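# Place gear and two bearing rings in near-row holders

## Task

Using the row of holders closest to the robot, set the gear and both bearing rings lying flat, each one in the holder that matches its shape, and finish with both grippers released from the parts.

## Robot and tools

Robot: two arms, left_arm and right_arm, each with a parallel two-finger gripper. Bases in the scene frame: left_arm at (+0.042, +0.350, 0) m, right_arm at (+0.010, -0.277, 0) m, each turned slightly about z. The scene frame has its origin on the table top midway between the arms, +x out over the table, +z up, and left_arm on the +y side. The arm names do not indicate which side of any camera image they appear on.

Gripper frame: fingers point along the gripper's +z axis and close along its y axis. The reported end_effector_position is the point between the finger pads, roughly 1 cm short of the fingertips. Joint ranges (rad), base to gripper: waist -2.618 to 3.054, shoulder 0.000 to 3.142, elbow 0.000 to 3.142, wrist pitch -1.571 to 1.571, wrist yaw -1.571 to 1.571, wrist roll -2.094 to 2.094.

The 14-number row (used by execute_actions and move): one flat list covering both arms, always 14 numbers each in [-1, 1]: dx, dy, dz, rx, ry, rz, opening for left_arm, then the same seven for right_arm. The first six per arm are an offset, not a pose: they are expressed in that gripper's own axes and measured from the gripper pose given in the most recent result that reported it (before any such result in the scene, and for the second or later call inside one reply, they count from where the robot stands when the action begins). Scale: 1.0 equals 0.6 m for dx, dy, dz and 180 degrees for rotation; rx, ry, rz form a single rotation vector. Opening is absolute, not an offset: +1 is fully open (0.094 m), -1 is closed. An all-zero offset is not a pause; it pulls the arm back to the reference pose.

execute_actions(actions, pictures): actions is a list holding one item or none. Empty list: returns the current state with pictures. {"rows": [...], "steps": n}: up to 15 rows, n from 7 to 15 control steps of 1/30 s (default 15); each row applies for one step and is an offset from the same reference pose, not from the previous row; the final row repeats if rows run out. {"steps": n} alone: a wait of up to 300 steps counted from the previous result, including your reply time. pictures (boolean) requests camera images. A refused call moves nothing.

move(target, speed): target is one 14-number row as above. Each gripper travels a straight line toward its target; both paths finish together, lasting 0.5 to 10 s (cut off at 10 s). speed is the path top speed in m/s, 0.002 to 0.5, default 0.25; turning up to twice that in rad/s. Openings are sent at the start. Paths ignore obstacles and the other arm. Faster contact hits harder; a target set deeper past a contact presses harder.

wait(seconds): 0 to 10 s, sends nothing new. zoom_image(camera, region): camera is cam_high, cam_low, cam_left_wrist or cam_right_wrist (all 504x504); region is [x0, y0, x1, y1] in pixels, top-left origin, at most 504 by 504. read_manual(section): only returns licence text. finished_scene(scene): ends the current scene irrevocably and grades it; call only once the parts sit flat in their holders and are released.

Per control step the commanded pose is clipped to within 70 mm and 16 degrees of the measured pose, so a distant target may need several actions; after an action an arm continues only to its last clipped pose. Check the result and command the remainder.

Reading results: the state line per arm gives end_effector_position (m) and end_effector_quat_wxyz in the scene frame; the printed position can be slightly off, more so at long reach. grip_measured is the measured finger opening on the command scale; joint positions end with the opening in metres. "Hand target" shows where the controller is currently driving each gripper (only when nothing is kept back). "pose unreachable" means the clearance check altered or blocked that arm's command; HELD marks steps where your row was partly or wholly not sent. A move adds a "move:" line: done, off_target, moving, held or fault, plus limits (paced = pose clipped; held = some steps blocked, after which the arm may speed up sharply), and each gripper's distance from its target. FAULT lines report arm stops; MOTOR HOT appears from 75 °C.

Practical notes: arms usually finish a centimetre or more low; to keep an arm steady, send the offset back to its desired pose in the first call of a reply and zeros afterwards, aiming higher if it still sags. To grasp, command an opening about 0.03 below grip_measured for a firm hold, less for a lighter one; thin parts grip more weakly. Parts may occasionally be tugged or loose objects nudged by an outside disturbance.

Avoid: dropping or letting parts slip, knocking anything off the table (that fails the job), slamming or pressing hard on objects, letting the two arms collide or push on each other, and holding loads long enough to overheat a motor (90 °C stops the arm; 100 °C makes it fall).

Each tool is called after "Call:" in YAML: its name, and indented under it one key for each argument.

## Session

Call:
execute_actions:
  actions: []

Scene clock: 0.00 s of 6300.00 s.
left_arm: end_effector_position=(+0.2633, -0.1665, +0.3598) grip_measured=+1.000 end_effector_quat_wxyz=(+0.701, +0.553, +0.421, -0.160) | right_arm: end_effector_position=(+0.5815, -0.5245, +0.1703) grip_measured=+1.000 end_effector_quat_wxyz=(+0.578, +0.733, +0.354, -0.054)
Joint positions: left_arm=[-1.084  1.732  1.382  0.383 -0.034  0.697  0.094] | right_arm=[ 0.007  2.385  2.017 -0.229  0.954  1.534  0.094]
Joint velocities: left_arm=[-0.007  0.007 -0.002 -0.007 -0.007  0.022  0.   ] | right_arm=[ 0.007 -0.012  0.002  0.081  0.095 -0.051  0.   ]
Motor temperatures (°C, as the motors report them): left_arm=[28 25 26 27 28 28] | right_arm=[26 26 26 27 24 27]
Hand target (left_arm): +0.263, -0.165, +0.367; +0.704, +0.548, +0.421, -0.164
Hand target (right_arm): +0.580, -0.526, +0.188; +0.588, +0.731, +0.343, -0.050

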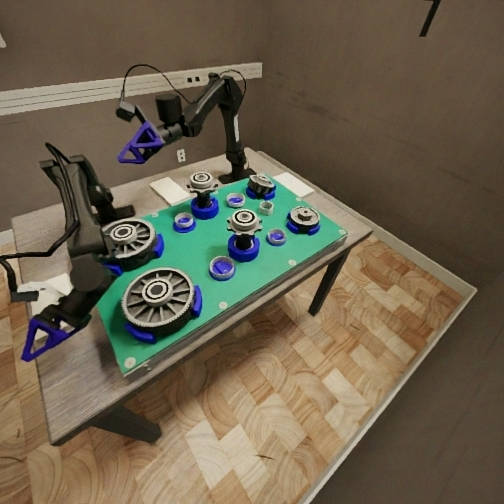

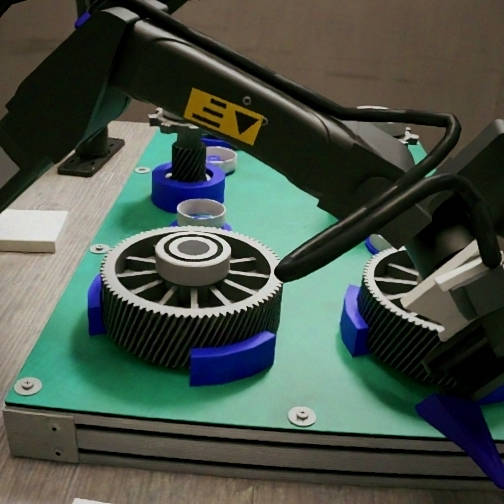

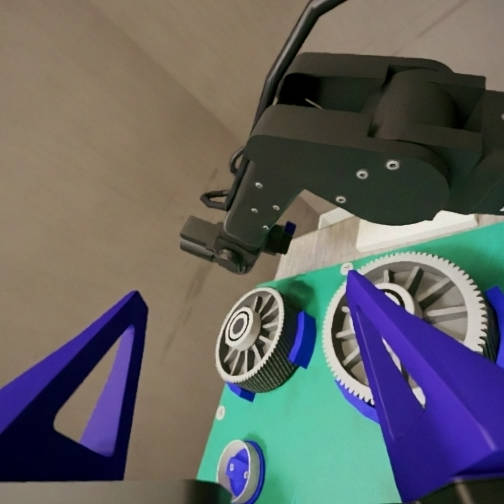

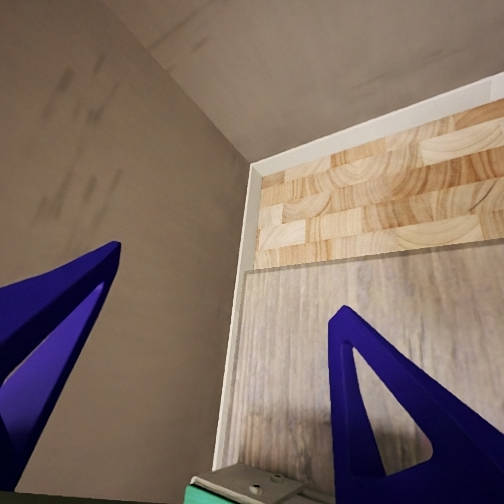

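Call:
zoom_image:
  camera: "cam_high"
  region: [0, 150, 380, 390]

Call:
zoom_image:
  camera: "cam_high"
  region: [140, 155, 340, 295]

Region (0, 150, 380, 390) of cam_high's 504x504 image, scaled by 1.326, with more detail than that image has; it fills the top 318 rows of this view, and the rest is white.

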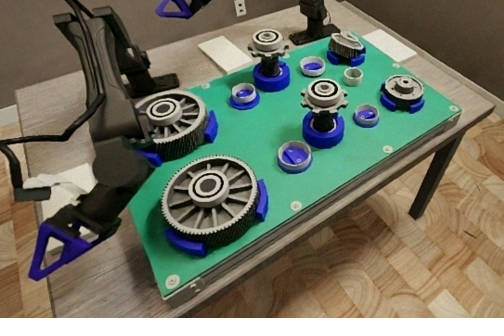

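Region (140, 155, 340, 295) of cam_high's 504x504 image, scaled by 2.520, with more detail than that image has; it fills the top 353 rows of this view, and the rest is white.

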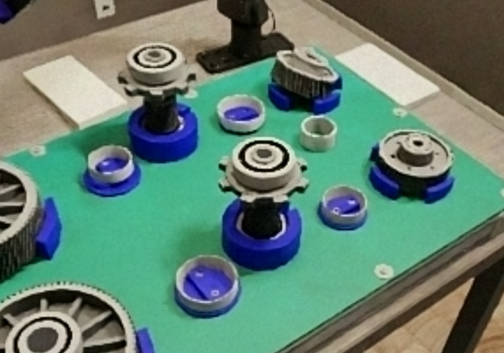

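Call:
move:
  target: [0.304,0.103,-0.461,-0.128,0.559,-0.441,1,0,0,0,0,0,0,1]
  speed: 0.4

Scene clock: 4.37 s of 6300.00 s.
left_arm: end_effector_position=(+0.3050, +0.1445, +0.2460) grip_measured=+1.000 end_effector_quat_wxyz=(+0.085, +0.016, +0.995, -0.058) | right_arm: end_effector_position=(+0.5826, -0.5239, +0.1697) grip_measured=+1.000 end_effector_quat_wxyz=(+0.577, +0.733, +0.356, -0.051)
Joint positions: left_arm=[-0.577  1.706  1.912 -1.573 -0.012 -0.64   0.094] | right_arm=[ 0.007  2.385  2.017 -0.229  0.946  1.534  0.094]
Joint velocities: left_arm=[-0.012  0.007  0.007  0.037  0.037 -0.037  0.   ] | right_arm=[ 0.007  0.002 -0.012  0.007 -0.037 -0.007  0.   ]
Motor temperatures (°C, as the motors report them): left_arm=[28 27 27 28 28 28] | right_arm=[26 29 27 28 24 27]
Hand target (left_arm): +0.300, +0.150, +0.248; +0.081, +0.008, +0.995, -0.059
Hand target (right_arm): +0.582, -0.524, +0.170; +0.578, +0.733, +0.354, -0.054
Off the commanded pose (left_arm): 0.009 m, 12 deg.
Off the commanded pose (right_arm): 0.001 m, 0 deg.
joint sent to its limit (left arm) — the command would take joint 4 (wrist pitch) past its lower limit, so that joint was sent only as far as its limit.
Kept back: nothing.
move: off_target (left_arm)
camera_calibration (this result's frames):
cam_left_wrist: T_world_to_cam=[[-0.159939, -0.983405, 0.0856444, 0.163971], [-0.839511, 0.181149, 0.512256, 0.125305], [-0.51927, 0.0100305, -0.854552, 0.487392], [0, 0, 0, 1]] pos_world=[0.384508, 0.133662, 0.33827]
cam_right_wrist: T_world_to_cam=[[-0.823617, -0.0845726, -0.560805, 0.522265], [0.157075, 0.916123, -0.368843, 0.472256], [0.54496, -0.391874, -0.741251, -0.288181], [0, 0, 0, 1]] pos_world=[0.513014, -0.501406, 0.253463]

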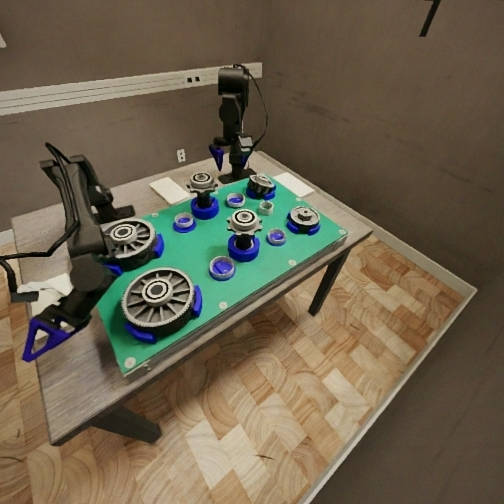

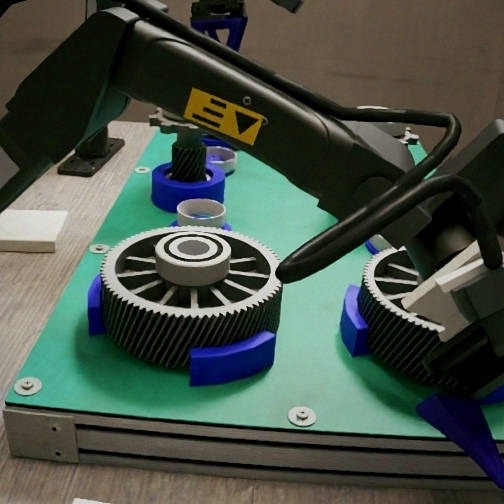

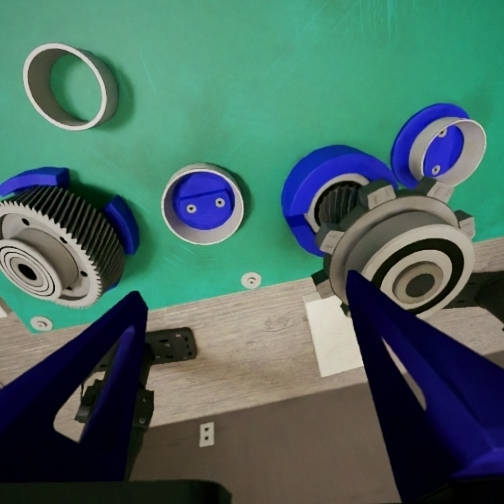

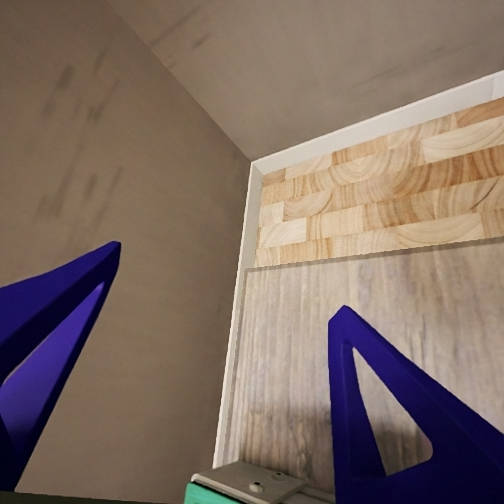

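Call:
move:
  target: [-0.06,-0.3,0,0,0,0,1,-0.6,-0.25,-0.2,0,0,0,1]

Scene clock: 7.47 s of 6300.00 s.
left_arm: end_effector_position=(+0.3350, -0.0326, +0.2700) grip_measured=+1.000 end_effector_quat_wxyz=(+0.162, +0.020, +0.973, -0.162) | right_arm: end_effector_position=(+0.1928, -0.5765, +0.2640) grip_measured=+1.000 end_effector_quat_wxyz=(+0.571, +0.737, +0.358, -0.049)
Joint positions: left_arm=[-0.846  2.222  2.689 -1.58  -0.06  -0.886  0.094] | right_arm=[-0.686  0.97   0.786 -0.185  0.316  1.153  0.094]
Joint velocities: left_arm=[-0.022  0.017  0.002  0.022 -0.022 -0.007  0.   ] | right_arm=[-0.012  0.002 -0.002  0.007 -0.051  0.037  0.   ]
Motor temperatures (°C, as the motors report them): left_arm=[28 27 28 28 28 28] | right_arm=[26 30 27 28 24 27]
Hand target (left_arm): +0.335, -0.034, +0.276; +0.171, +0.018, +0.971, -0.166
Hand target (right_arm): +0.189, -0.576, +0.270; +0.577, +0.733, +0.356, -0.053
Off the commanded pose (left_arm): 0.004 m, 15 deg.
Off the commanded pose (right_arm): 0.006 m, 1 deg.
joint sent to its limit (left arm) — the command would take joint 4 (wrist pitch) past its lower limit, so that joint was sent only as far as its limit.
Kept back: nothing.
move: off_target (left_arm)
camera_calibration (this result's frames):
cam_left_wrist: T_world_to_cam=[[-0.205068, -0.942831, 0.26271, -0.0387605], [-0.900448, 0.286936, 0.326897, 0.244174], [-0.383589, -0.169521, -0.907812, 0.488338], [0, 0, 0, 1]] pos_world=[0.399239, -0.0238236, 0.373682]
cam_right_wrist: T_world_to_cam=[[-0.825201, -0.0776711, -0.559474, 0.253619], [0.15401, 0.92203, -0.355163, 0.61687], [0.543438, -0.379246, -0.748898, -0.016895], [0, 0, 0, 1]] pos_world=[0.123463, -0.555482, 0.34833]

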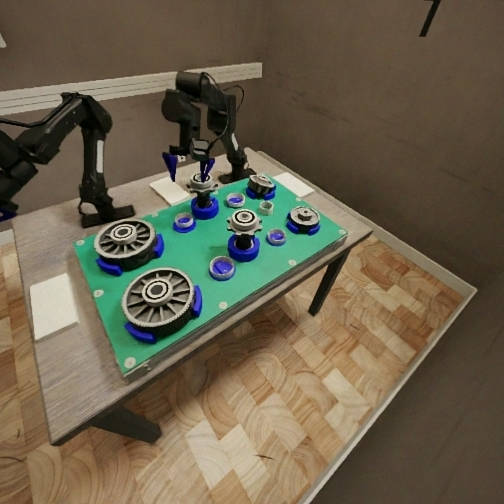

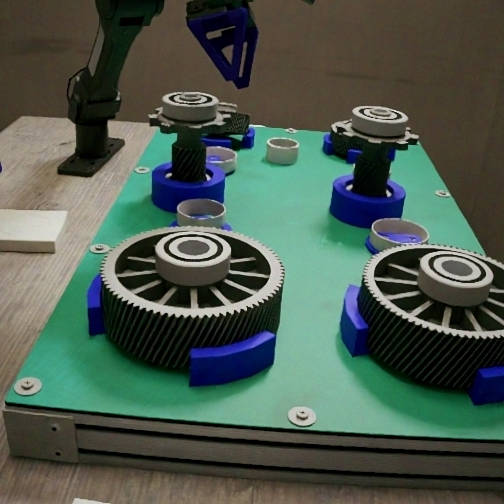

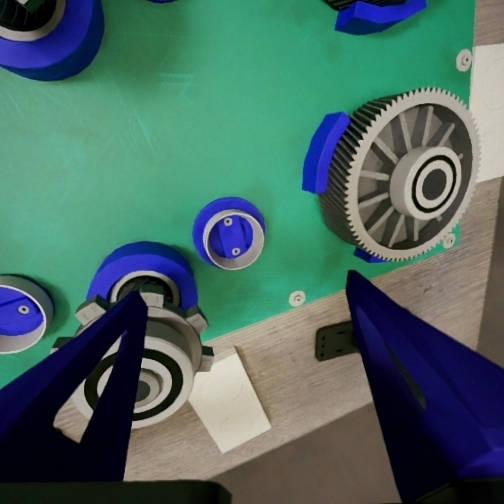

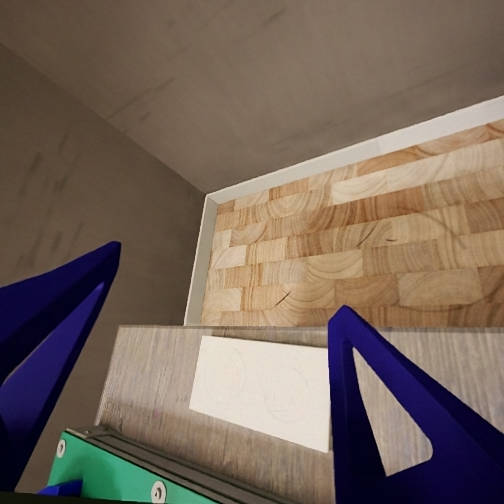

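Call:
move:
  target: [0.101,0.007,0.147,0,0.162,0.477,1,0,0,0,0,0,0,1]

Scene clock: 12.60 s of 6300.00 s.
left_arm: end_effector_position=(+0.3099, -0.0588, +0.1774) grip_measured=+1.000 end_effector_quat_wxyz=(+0.111, +0.696, +0.709, -0.026) | right_arm: end_effector_position=(+0.1931, -0.5763, +0.2638) grip_measured=+1.000 end_effector_quat_wxyz=(+0.571, +0.737, +0.359, -0.048)
Joint positions: left_arm=[-0.896  2.365  2.602 -1.58   0.003  0.56   0.094] | right_arm=[-0.686  0.97   0.786 -0.186  0.314  1.153  0.094]
Joint velocities: left_arm=[-0.002  0.007  0.002 -0.051 -0.022  0.037  0.   ] | right_arm=[ 0.017 -0.007 -0.007 -0.125  0.007 -0.037  0.   ]
Motor temperatures (°C, as the motors report them): left_arm=[28 30 28 28 28 28] | right_arm=[26 29 28 29 24 27]
Hand target (left_arm): +0.305, -0.059, +0.171; +0.101, +0.704, +0.703, -0.022
Hand target (right_arm): +0.193, -0.577, +0.264; +0.571, +0.737, +0.358, -0.049
Off the commanded pose (left_arm): 0.009 m, 13 deg.
Off the commanded pose (right_arm): 0.000 m, 0 deg.
joint sent to its limit (left arm) — the command would take joint 4 (wrist pitch) past its lower limit, so that joint was sent only as far as its limit.
Kept back: nothing.
move: off_target (left_arm)
camera_calibration (this result's frames):
cam_left_wrist: T_world_to_cam=[[-0.985494, 0.0889975, -0.1445, 0.3304], [0.00241102, 0.858719, 0.512442, -0.0197828], [0.169691, 0.50466, -0.846477, 0.247537], [0, 0, 0, 1]] pos_world=[0.28365, -0.137339, 0.267415]
cam_right_wrist: T_world_to_cam=[[-0.824957, -0.0788069, -0.559674, 0.253137], [0.15209, 0.922753, -0.354112, 0.617058], [0.544347, -0.377248, -0.749246, -0.016088], [0, 0, 0, 1]] pos_world=[0.123736, -0.555512, 0.348128]

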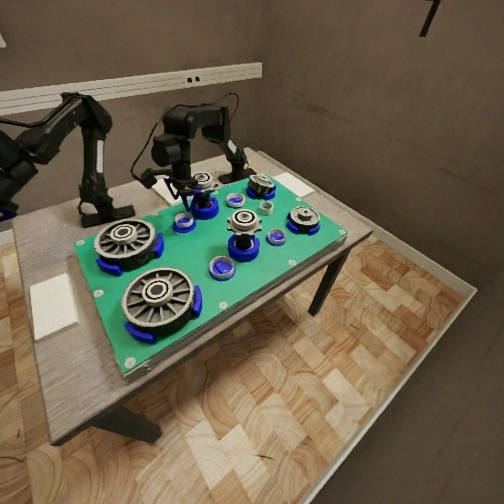

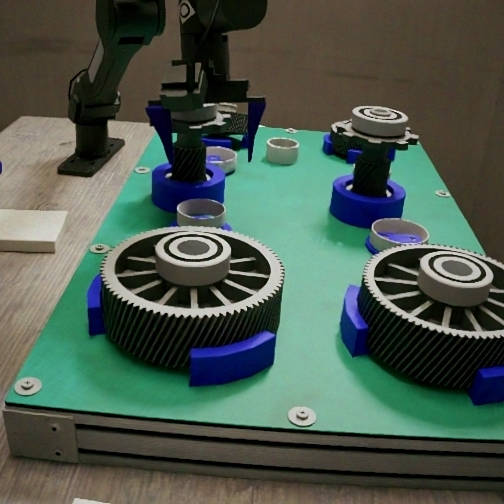

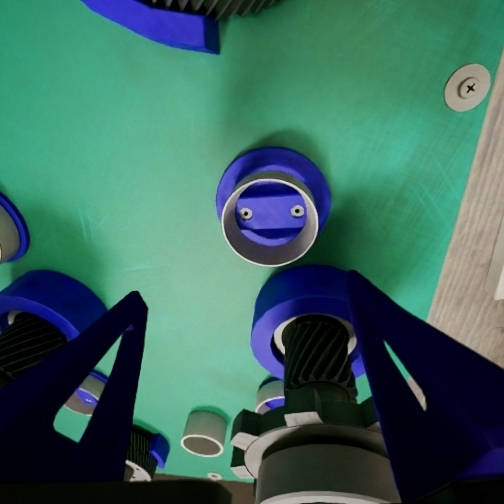

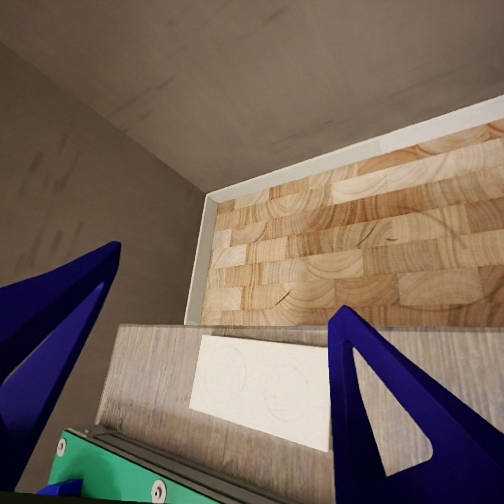

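Call:
move:
  target: [0.027,-0.024,0.103,0.038,0.062,0.006,1,0,0,0,0,0,0,1]
  speed: 0.15

Scene clock: 14.13 s of 6300.00 s.
left_arm: end_effector_position=(+0.3084, -0.0555, +0.1157) grip_measured=+1.000 end_effector_quat_wxyz=(+0.038, +0.701, +0.713, -0.008) | right_arm: end_effector_position=(+0.1931, -0.5763, +0.2638) grip_measured=+1.000 end_effector_quat_wxyz=(+0.571, +0.737, +0.359, -0.048)
Joint positions: left_arm=[-0.896  2.472  2.558 -1.58   0.     0.562  0.094] | right_arm=[-0.686  0.97   0.786 -0.186  0.314  1.153  0.094]
Joint velocities: left_arm=[-0.007 -0.002  0.012  0.051  0.007 -0.051  0.   ] | right_arm=[ 0.002  0.007 -0.017  0.007  0.007 -0.007  0.   ]
Motor temperatures (°C, as the motors report them): left_arm=[28 30 28 28 28 28] | right_arm=[26 29 28 29 24 27]
Hand target (left_arm): +0.303, -0.056, +0.113; +0.031, +0.707, +0.706, -0.007
Hand target (right_arm): +0.193, -0.576, +0.264; +0.571, +0.737, +0.359, -0.048
Off the commanded pose (left_arm): 0.006 m, 5 deg.
Off the commanded pose (right_arm): 0.000 m, 0 deg.
joint sent to its limit (left arm) — the command would take joint 4 (wrist pitch) past its lower limit, so that joint was sent only as far as its limit.
Kept back: nothing.
move: off_target (left_arm)
camera_calibration (this result's frames):
cam_left_wrist: T_world_to_cam=[[-0.993209, 0.103457, -0.0532277, 0.312378], [0.048905, 0.786347, 0.615846, -0.0212339], [0.105569, 0.60906, -0.786067, 0.212485], [0, 0, 0, 1]] pos_world=[0.288863, -0.145037, 0.196732]
cam_right_wrist: T_world_to_cam=[[-0.824957, -0.0788069, -0.559674, 0.253137], [0.15209, 0.922753, -0.354112, 0.617058], [0.544347, -0.377248, -0.749246, -0.016088], [0, 0, 0, 1]] pos_world=[0.123736, -0.555512, 0.348128]

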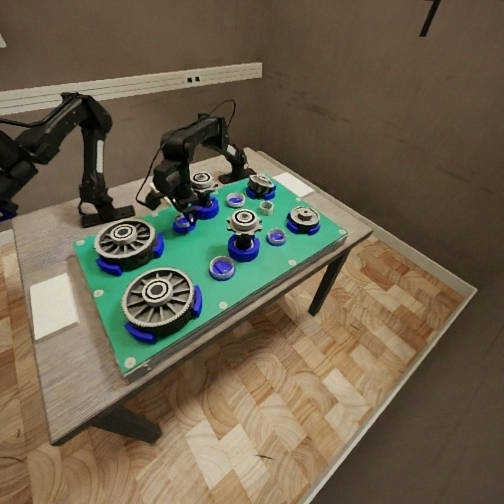

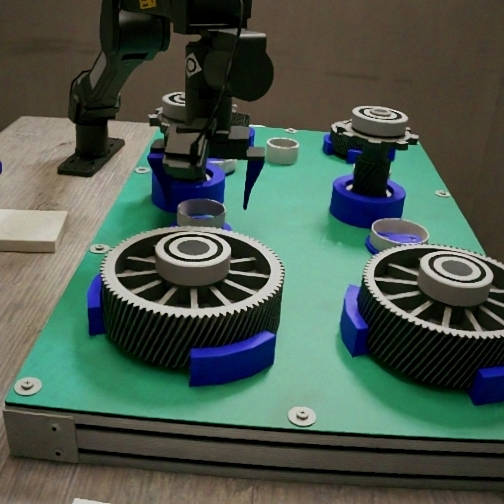

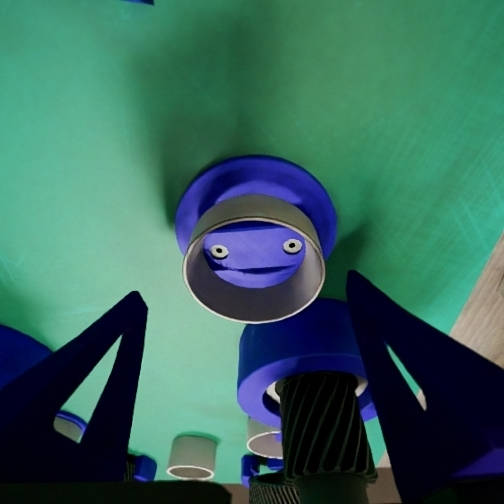

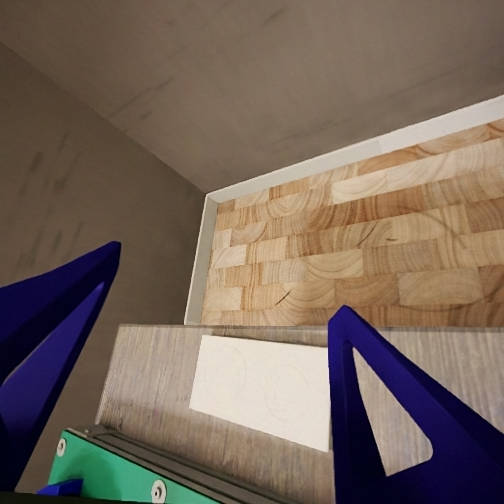

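Call:
move:
  target: [-0.007,-0.018,0.05,0.014,0.02,0,1,0,0,0,0,0,0,1]
  speed: 0.08

Call:
zoom_image:
  camera: "cam_low"
  region: [120, 70, 320, 250]

Scene clock: 15.30 s of 6300.00 s.
left_arm: end_effector_position=(+0.3012, -0.0585, +0.0833) grip_measured=+1.000 end_effector_quat_wxyz=(+0.004, +0.703, +0.711, +0.000) | right_arm: end_effector_position=(+0.1931, -0.5763, +0.2638) grip_measured=+1.000 end_effector_quat_wxyz=(+0.571, +0.737, +0.359, -0.048)
Joint positions: left_arm=[-0.913  2.541  2.558 -1.58  -0.002  0.551  0.094] | right_arm=[-0.686  0.97   0.786 -0.186  0.314  1.153  0.094]
Joint velocities: left_arm=[ 0.007 -0.012  0.017 -0.022 -0.051 -0.022  0.   ] | right_arm=[-0.017  0.002 -0.012 -0.022 -0.081  0.066  0.   ]
Motor temperatures (°C, as the motors report them): left_arm=[28 31 28 28 28 28] | right_arm=[26 29 28 29 24 27]
Hand target (left_arm): +0.299, -0.062, +0.086; +0.008, +0.701, +0.713, -0.004
Hand target (right_arm): +0.193, -0.576, +0.264; +0.571, +0.737, +0.359, -0.048
Off the commanded pose (left_arm): 0.005 m, 1 deg.
Off the commanded pose (right_arm): 0.000 m, 0 deg.
joint sent to its limit (left arm) — the command would take joint 4 (wrist pitch) past its lower limit, so that joint was sent only as far as its limit.
Kept back: nothing.
move: done
camera_calibration (this result's frames):
cam_left_wrist: T_world_to_cam=[[-0.993806, 0.110587, -0.0109306, 0.300873], [0.0759313, 0.747582, 0.659815, -0.0126797], [0.0811387, 0.654898, -0.751349, 0.196699], [0, 0, 0, 1]] pos_world=[0.284013, -0.152612, 0.159445]
cam_right_wrist: T_world_to_cam=[[-0.824957, -0.0788069, -0.559674, 0.253137], [0.15209, 0.922753, -0.354112, 0.617058], [0.544347, -0.377248, -0.749246, -0.016088], [0, 0, 0, 1]] pos_world=[0.123736, -0.555512, 0.348128]

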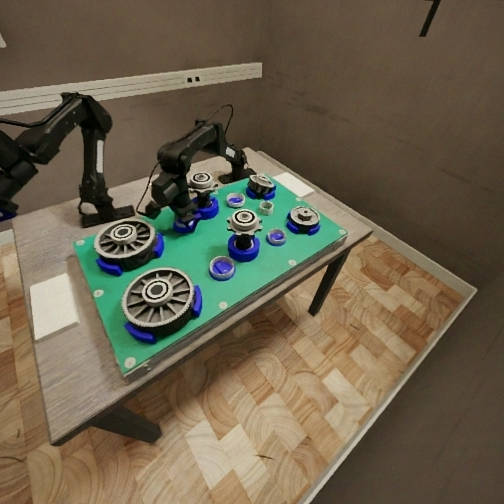

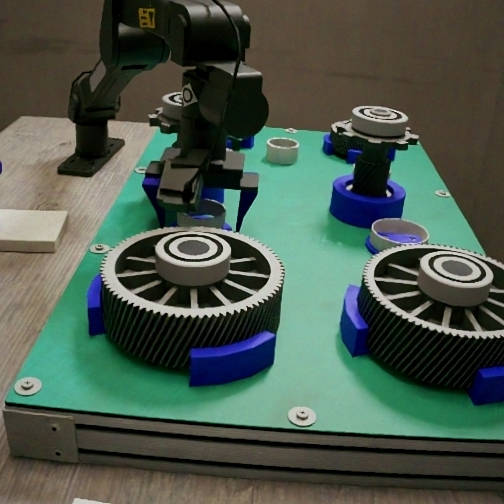

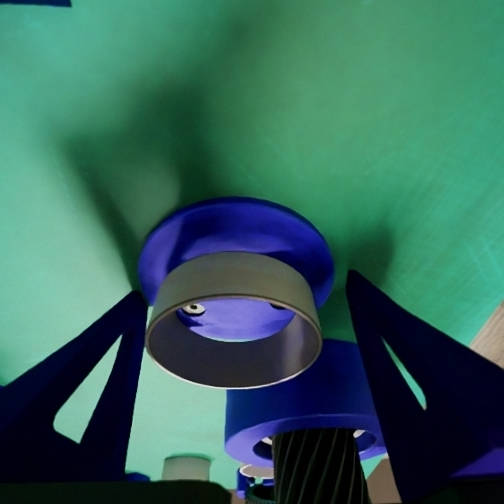

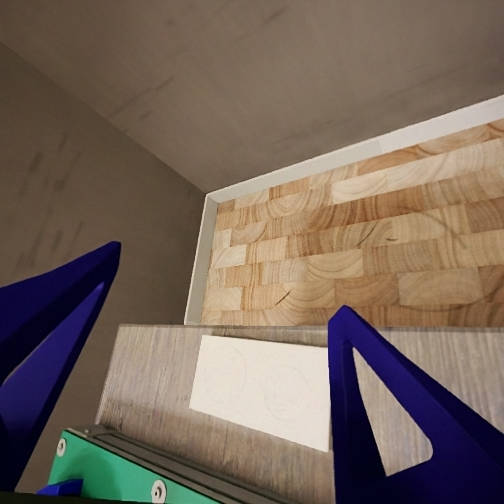

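Region (120, 70, 320, 250) of cam_low's 504x504 image, scaled by 2.520, with more detail than that image has; it fills the top 454 rows of this view, and the rest is white.

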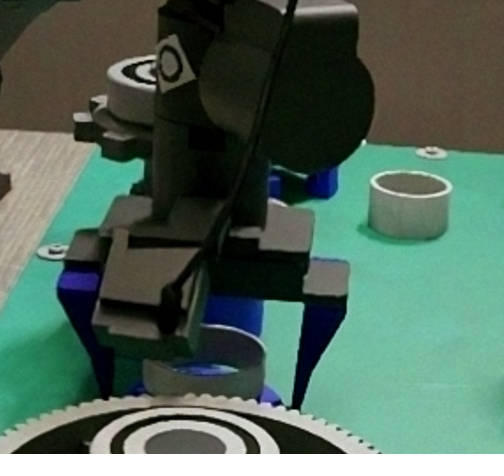

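Call:
move:
  target: [0,0.004,-0.004,0,0,0,0.33,0,0,0,0,0,0,1]
  speed: 0.05

Scene clock: 16.23 s of 6300.00 s.
left_arm: end_effector_position=(+0.3023, -0.0583, +0.0831) grip_measured=+0.709 end_effector_quat_wxyz=(+0.005, +0.703, +0.711, +0.002) | right_arm: end_effector_position=(+0.1931, -0.5763, +0.2638) grip_measured=+1.000 end_effector_quat_wxyz=(+0.571, +0.737, +0.359, -0.048)
Joint positions: left_arm=[-0.913  2.542  2.558 -1.578 -0.007  0.551  0.08 ] | right_arm=[-0.686  0.97   0.786 -0.186  0.314  1.153  0.094]
Joint velocities: left_arm=[ 0.007  0.012  0.002  0.007  0.037 -0.022 -0.001] | right_arm=[-0.007 -0.002 -0.007 -0.081 -0.007 -0.022  0.   ]
Motor temperatures (°C, as the motors report them): left_arm=[28 31 28 28 28 28] | right_arm=[26 29 28 30 24 27]
Hand target (left_arm): +0.304, -0.058, +0.086; +0.007, +0.703, +0.711, -0.000
Hand target (right_arm): +0.193, -0.576, +0.264; +0.571, +0.737, +0.359, -0.048
Off the commanded pose (left_arm): 0.003 m, 0 deg.
Off the commanded pose (right_arm): 0.000 m, 0 deg.
joint sent to its limit (left arm) — the command would take joint 4 (wrist pitch) past its lower limit, so that joint was sent only as far as its limit.
Kept back: nothing.
move: done
camera_calibration (this result's frames):
cam_left_wrist: T_world_to_cam=[[-0.993748, 0.110567, -0.0154615, 0.302298], [0.072809, 0.746823, 0.661025, -0.0119596], [0.0846349, 0.655767, -0.750204, 0.195287], [0, 0, 0, 1]] pos_world=[0.284751, -0.152556, 0.159085]
cam_right_wrist: T_world_to_cam=[[-0.824957, -0.0788069, -0.559674, 0.253137], [0.15209, 0.922753, -0.354112, 0.617058], [0.544347, -0.377248, -0.749246, -0.016088], [0, 0, 0, 1]] pos_world=[0.123736, -0.555512, 0.348128]

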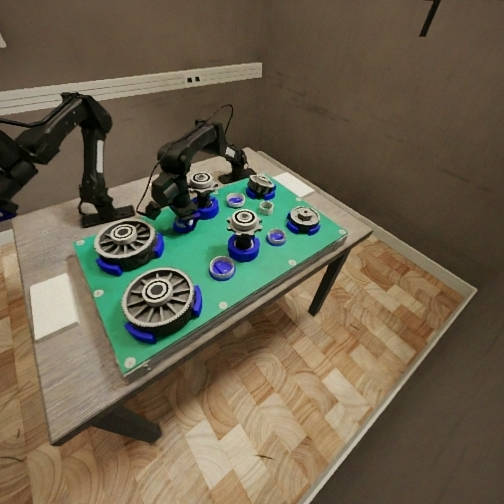

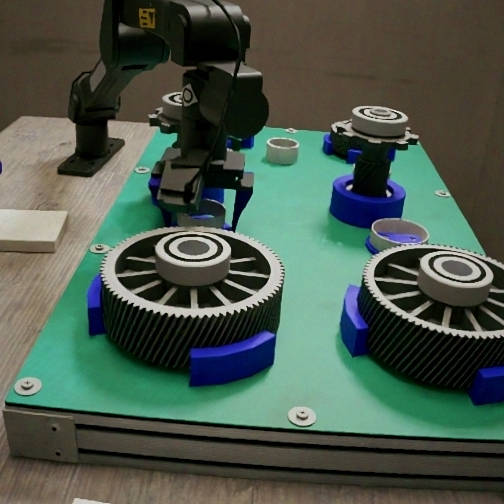

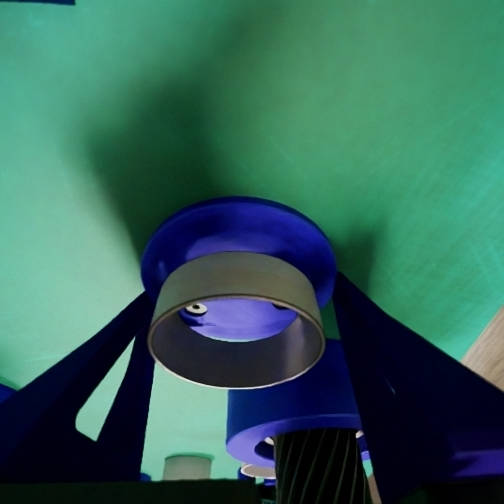

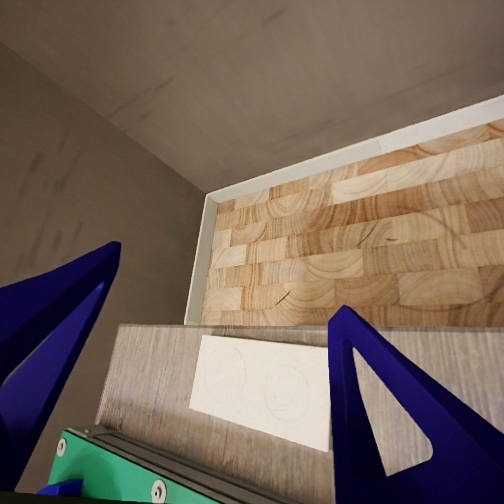

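Call:
move:
  target: [0,0,-0.025,0,0,0,0.8,0,0,0,0,0,0,1]
  speed: 0.03

Call:
move:
  target: [0,0,0,0,0,0,0.3,0,0,0,0,0,0,1]

Scene clock: 17.37 s of 6300.00 s.
left_arm: end_effector_position=(+0.3026, -0.0586, +0.0888) grip_measured=+0.798 end_effector_quat_wxyz=(+0.011, +0.703, +0.711, +0.001) | right_arm: end_effector_position=(+0.1931, -0.5763, +0.2638) grip_measured=+1.000 end_effector_quat_wxyz=(+0.571, +0.737, +0.359, -0.048)
Joint positions: left_arm=[-0.913  2.53   2.558 -1.578 -0.007  0.551  0.084] | right_arm=[-0.686  0.97   0.786 -0.186  0.314  1.153  0.094]
Joint velocities: left_arm=[-0.012 -0.002  0.007  0.051 -0.007 -0.066 -0.   ] | right_arm=[ 0.007  0.007 -0.022 -0.037 -0.007 -0.037  0.   ]
Motor temperatures (°C, as the motors report them): left_arm=[28 32 28 28 28 28] | right_arm=[26 28 28 30 24 27]
Hand target (left_arm): +0.302, -0.058, +0.098; +0.017, +0.703, +0.711, -0.000
Hand target (right_arm): +0.193, -0.576, +0.264; +0.571, +0.737, +0.359, -0.048
Off the commanded pose (left_arm): 0.009 m, 1 deg.
Off the commanded pose (right_arm): 0.000 m, 0 deg.
joint sent to its limit (left arm) — the command would take joint 4 (wrist pitch) past its lower limit, so that joint was sent only as far as its limit.
Kept back: nothing.
move: done
camera_calibration (this result's frames):
cam_left_wrist: T_world_to_cam=[[-0.993616, 0.110365, -0.0233706, 0.303339], [0.0683116, 0.753478, 0.653914, -0.0131157], [0.0897788, 0.648143, -0.756208, 0.198243], [0, 0, 0, 1]] pos_world=[0.284501, -0.152086, 0.165579]
cam_right_wrist: T_world_to_cam=[[-0.824957, -0.0788069, -0.559674, 0.253137], [0.15209, 0.922753, -0.354112, 0.617058], [0.544347, -0.377248, -0.749246, -0.016088], [0, 0, 0, 1]] pos_world=[0.123736, -0.555512, 0.348128]

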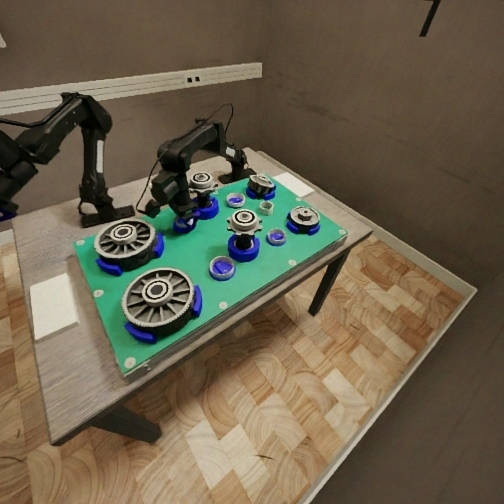

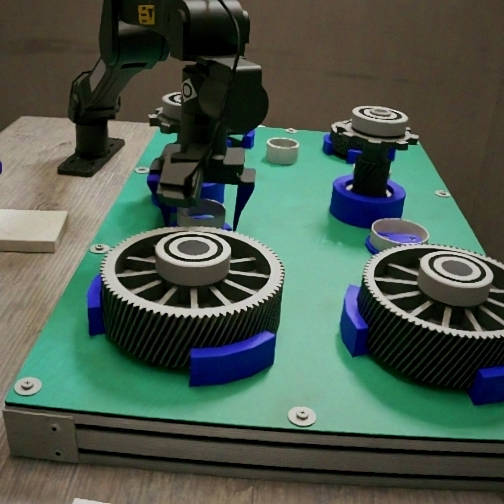

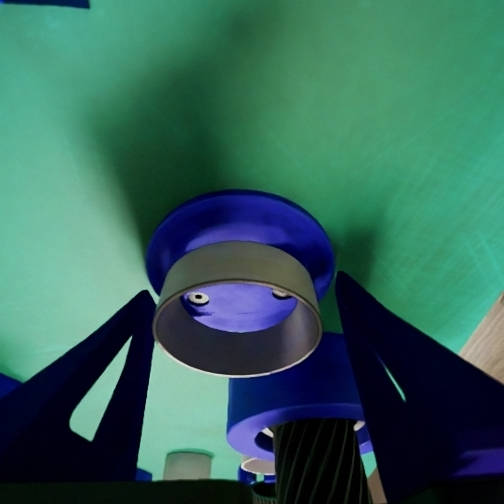

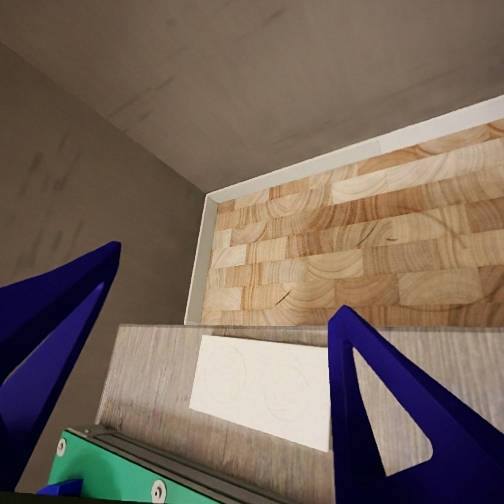

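Scene clock: 17.87 s of 6300.00 s.
left_arm: end_effector_position=(+0.3026, -0.0586, +0.0888) grip_measured=+0.308 end_effector_quat_wxyz=(+0.011, +0.703, +0.711, +0.001) | right_arm: end_effector_position=(+0.1931, -0.5763, +0.2638) grip_measured=+1.000 end_effector_quat_wxyz=(+0.571, +0.737, +0.359, -0.048)
Joint positions: left_arm=[-0.913  2.53   2.558 -1.578 -0.008  0.551  0.061] | right_arm=[-0.686  0.97   0.786 -0.186  0.314  1.153  0.094]
Joint velocities: left_arm=[ 0.002  0.007  0.007 -0.022 -0.051 -0.022 -0.001] | right_arm=[-0.007  0.007  0.002 -0.081  0.095  0.007  0.   ]
Motor temperatures (°C, as the motors report them): left_arm=[28 33 28 28 28 28] | right_arm=[26 28 28 30 24 27]
Hand target (left_arm): +0.303, -0.059, +0.089; +0.011, +0.703, +0.711, +0.001
Hand target (right_arm): +0.193, -0.576, +0.264; +0.571, +0.737, +0.359, -0.048
Off the commanded pose (left_arm): 0.000 m, 0 deg.
Off the commanded pose (right_arm): 0.000 m, 0 deg.
Kept back: nothing.
move: done
camera_calibration (this result's frames):
cam_left_wrist: T_world_to_cam=[[-0.99361, 0.110362, -0.0236687, 0.303417], [0.0680947, 0.753346, 0.65409, -0.013105], [0.0900176, 0.648298, -0.756047, 0.198137], [0, 0, 0, 1]] pos_world=[0.284534, -0.152065, 0.165554]
cam_right_wrist: T_world_to_cam=[[-0.824957, -0.0788069, -0.559674, 0.253137], [0.15209, 0.922753, -0.354112, 0.617058], [0.544347, -0.377248, -0.749246, -0.016088], [0, 0, 0, 1]] pos_world=[0.123736, -0.555512, 0.348128]

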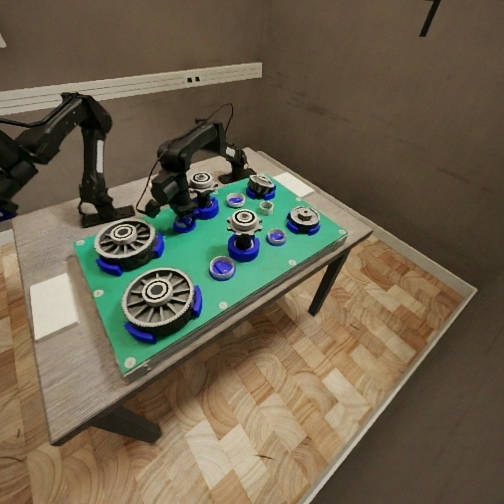

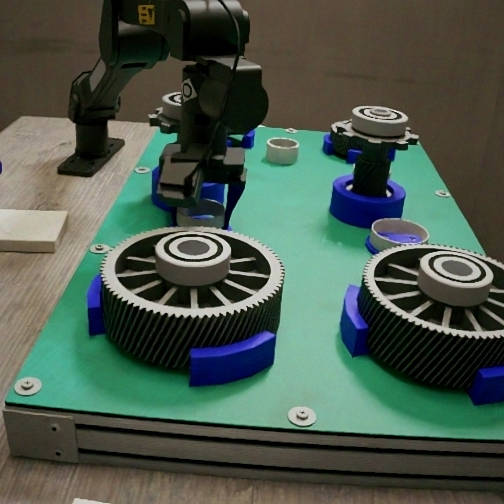

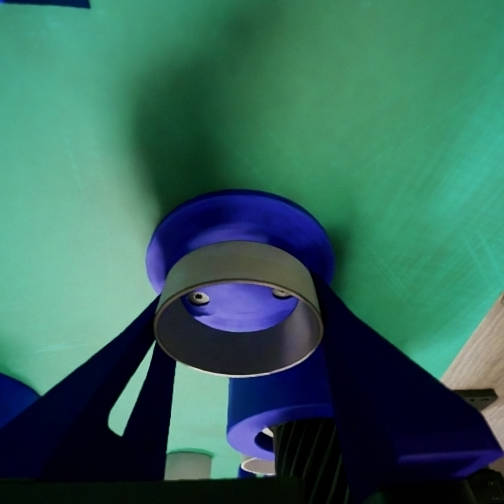

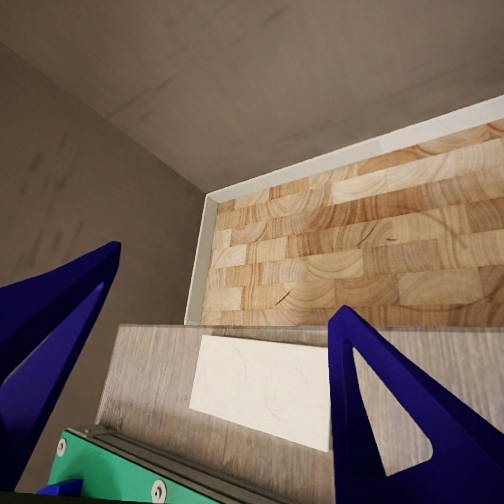

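Call:
move:
  target: [0,0,-0.26,0,0,0,0.27,0,0,0,0,0,0,1]
  speed: 0.2

Scene clock: 19.47 s of 6300.00 s.
left_arm: end_effector_position=(+0.2994, -0.0534, +0.2286) grip_measured=+0.292 end_effector_quat_wxyz=(+0.164, +0.693, +0.702, -0.034) | right_arm: end_effector_position=(+0.1931, -0.5763, +0.2638) grip_measured=+1.000 end_effector_quat_wxyz=(+0.571, +0.737, +0.359, -0.048)
Joint positions: left_arm=[-0.913  2.251  2.596 -1.58  -0.008  0.551  0.061] | right_arm=[-0.686  0.97   0.786 -0.186  0.314  1.153  0.094]
Joint velocities: left_arm=[ 0.002 -0.012 -0.022 -0.066  0.022 -0.007  0.002] | right_arm=[-0.002 -0.007 -0.002 -0.051 -0.022  0.022  0.   ]
Motor temperatures (°C, as the motors report them): left_arm=[28 33 28 28 28 28] | right_arm=[26 28 28 30 24 27]
Hand target (left_arm): +0.300, -0.053, +0.242; +0.181, +0.690, +0.700, -0.038
Hand target (right_arm): +0.193, -0.576, +0.264; +0.571, +0.737, +0.359, -0.048
Off the commanded pose (left_arm): 0.016 m, 18 deg; orientation clipped at the last step of the last action.
Off the commanded pose (right_arm): 0.000 m, 0 deg.
joint sent to its limit (left arm) — the command would take joint 4 (wrist pitch) past its lower limit, so that joint was sent only as far as its limit.
Kept back: nothing.
move: off_target (left_arm); limits=paced
camera_calibration (this result's frames):
cam_left_wrist: T_world_to_cam=[[-0.973283, 0.0781287, -0.215908, 0.339065], [-0.024339, 0.899925, 0.435364, -0.0227341], [0.228316, 0.428988, -0.87398, 0.274654], [0, 0, 0, 1]] pos_world=[0.266745, -0.123855, 0.323146]
cam_right_wrist: T_world_to_cam=[[-0.824957, -0.0788069, -0.559674, 0.253137], [0.15209, 0.922753, -0.354112, 0.617058], [0.544347, -0.377248, -0.749246, -0.016088], [0, 0, 0, 1]] pos_world=[0.123736, -0.555512, 0.348128]

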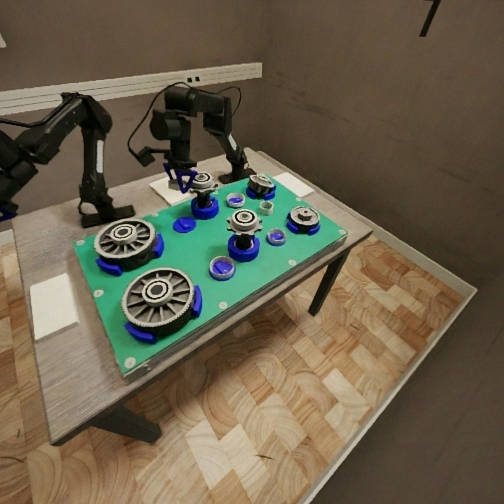

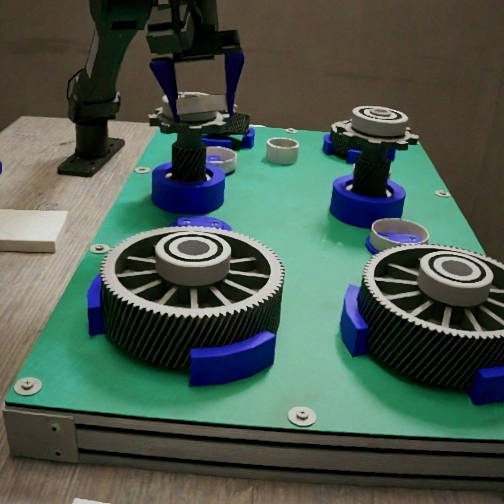

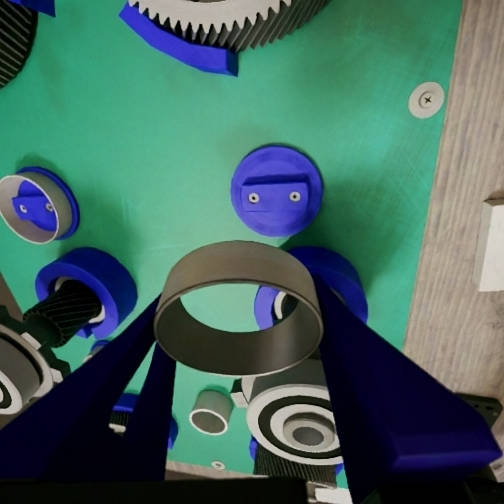

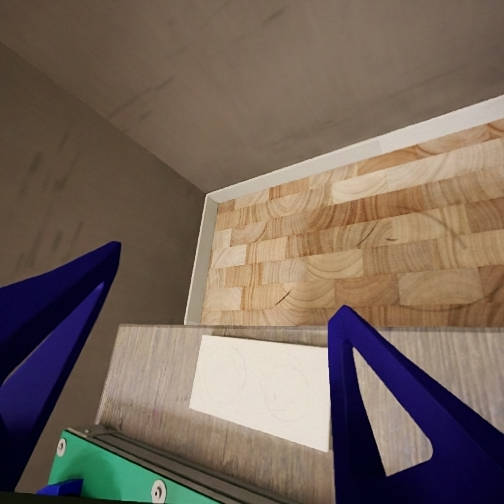

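Call:
move:
  target: [0.073,0.222,-0.015,0,0,-0.44,0.27,0,0,0,0,0,0,1]

Scene clock: 23.00 s of 6300.00 s.
left_arm: end_effector_position=(+0.4195, -0.0001, +0.2341) grip_measured=+0.292 end_effector_quat_wxyz=(+0.151, +0.087, +0.971, -0.164) | right_arm: end_effector_position=(+0.1931, -0.5763, +0.2638) grip_measured=+1.000 end_effector_quat_wxyz=(+0.571, +0.737, +0.359, -0.048)
Joint positions: left_arm=[-0.625  2.385  2.823 -1.567  0.085 -0.56   0.061] | right_arm=[-0.686  0.97   0.786 -0.186  0.314  1.153  0.094]
Joint velocities: left_arm=[ 0.007  0.007  0.007 -0.022  0.007 -0.022 -0.   ] | right_arm=[-0.002  0.012 -0.002  0.022 -0.051 -0.081  0.   ]
Motor temperatures (°C, as the motors report them): left_arm=[28 34 29 28 28 28] | right_arm=[26 28 29 30 24 27]
Hand target (left_arm): +0.427, -0.004, +0.247; +0.171, +0.081, +0.965, -0.184
Hand target (right_arm): +0.193, -0.576, +0.264; +0.571, +0.737, +0.359, -0.048
Off the commanded pose (left_arm): 0.018 m, 7 deg.
Off the commanded pose (right_arm): 0.000 m, 0 deg.
elbow stopped short (left arm): the move would have taken joint 3 (elbow) straighter than the controller allows; a more bent joint 3 avoids this.
Kept back: nothing.
move: off_target (left_arm)
camera_calibration (this result's frames):
cam_left_wrist: T_world_to_cam=[[-0.330727, -0.910849, 0.24693, 0.0750126], [-0.854263, 0.400143, 0.331844, 0.302188], [-0.401067, -0.101194, -0.910442, 0.501672], [0, 0, 0, 1]] pos_world=[0.484161, -0.00182759, 0.337941]
cam_right_wrist: T_world_to_cam=[[-0.824957, -0.0788069, -0.559674, 0.253137], [0.15209, 0.922753, -0.354112, 0.617058], [0.544347, -0.377248, -0.749246, -0.016088], [0, 0, 0, 1]] pos_world=[0.123736, -0.555512, 0.348128]

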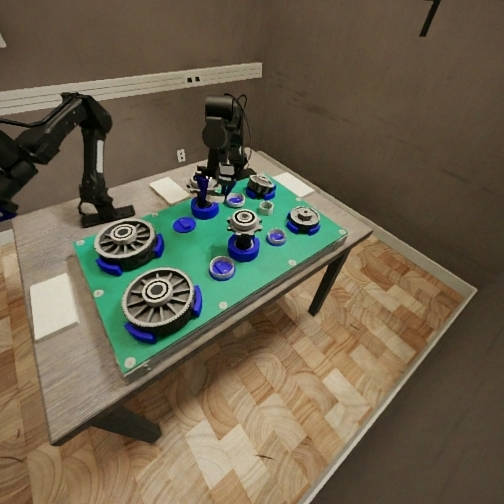

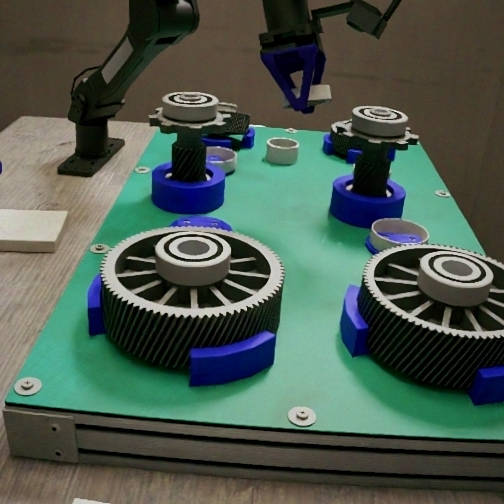

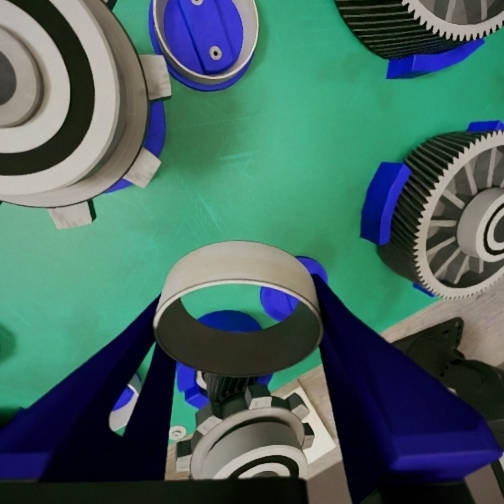

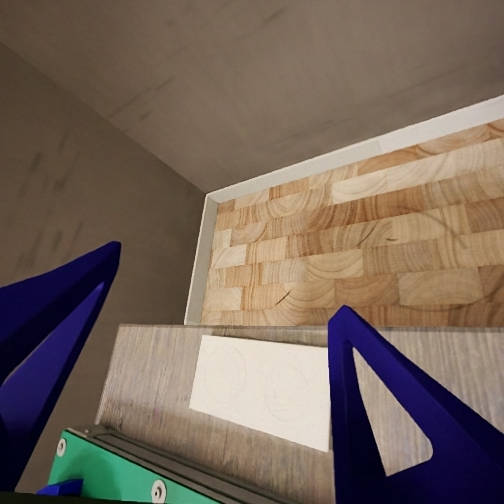

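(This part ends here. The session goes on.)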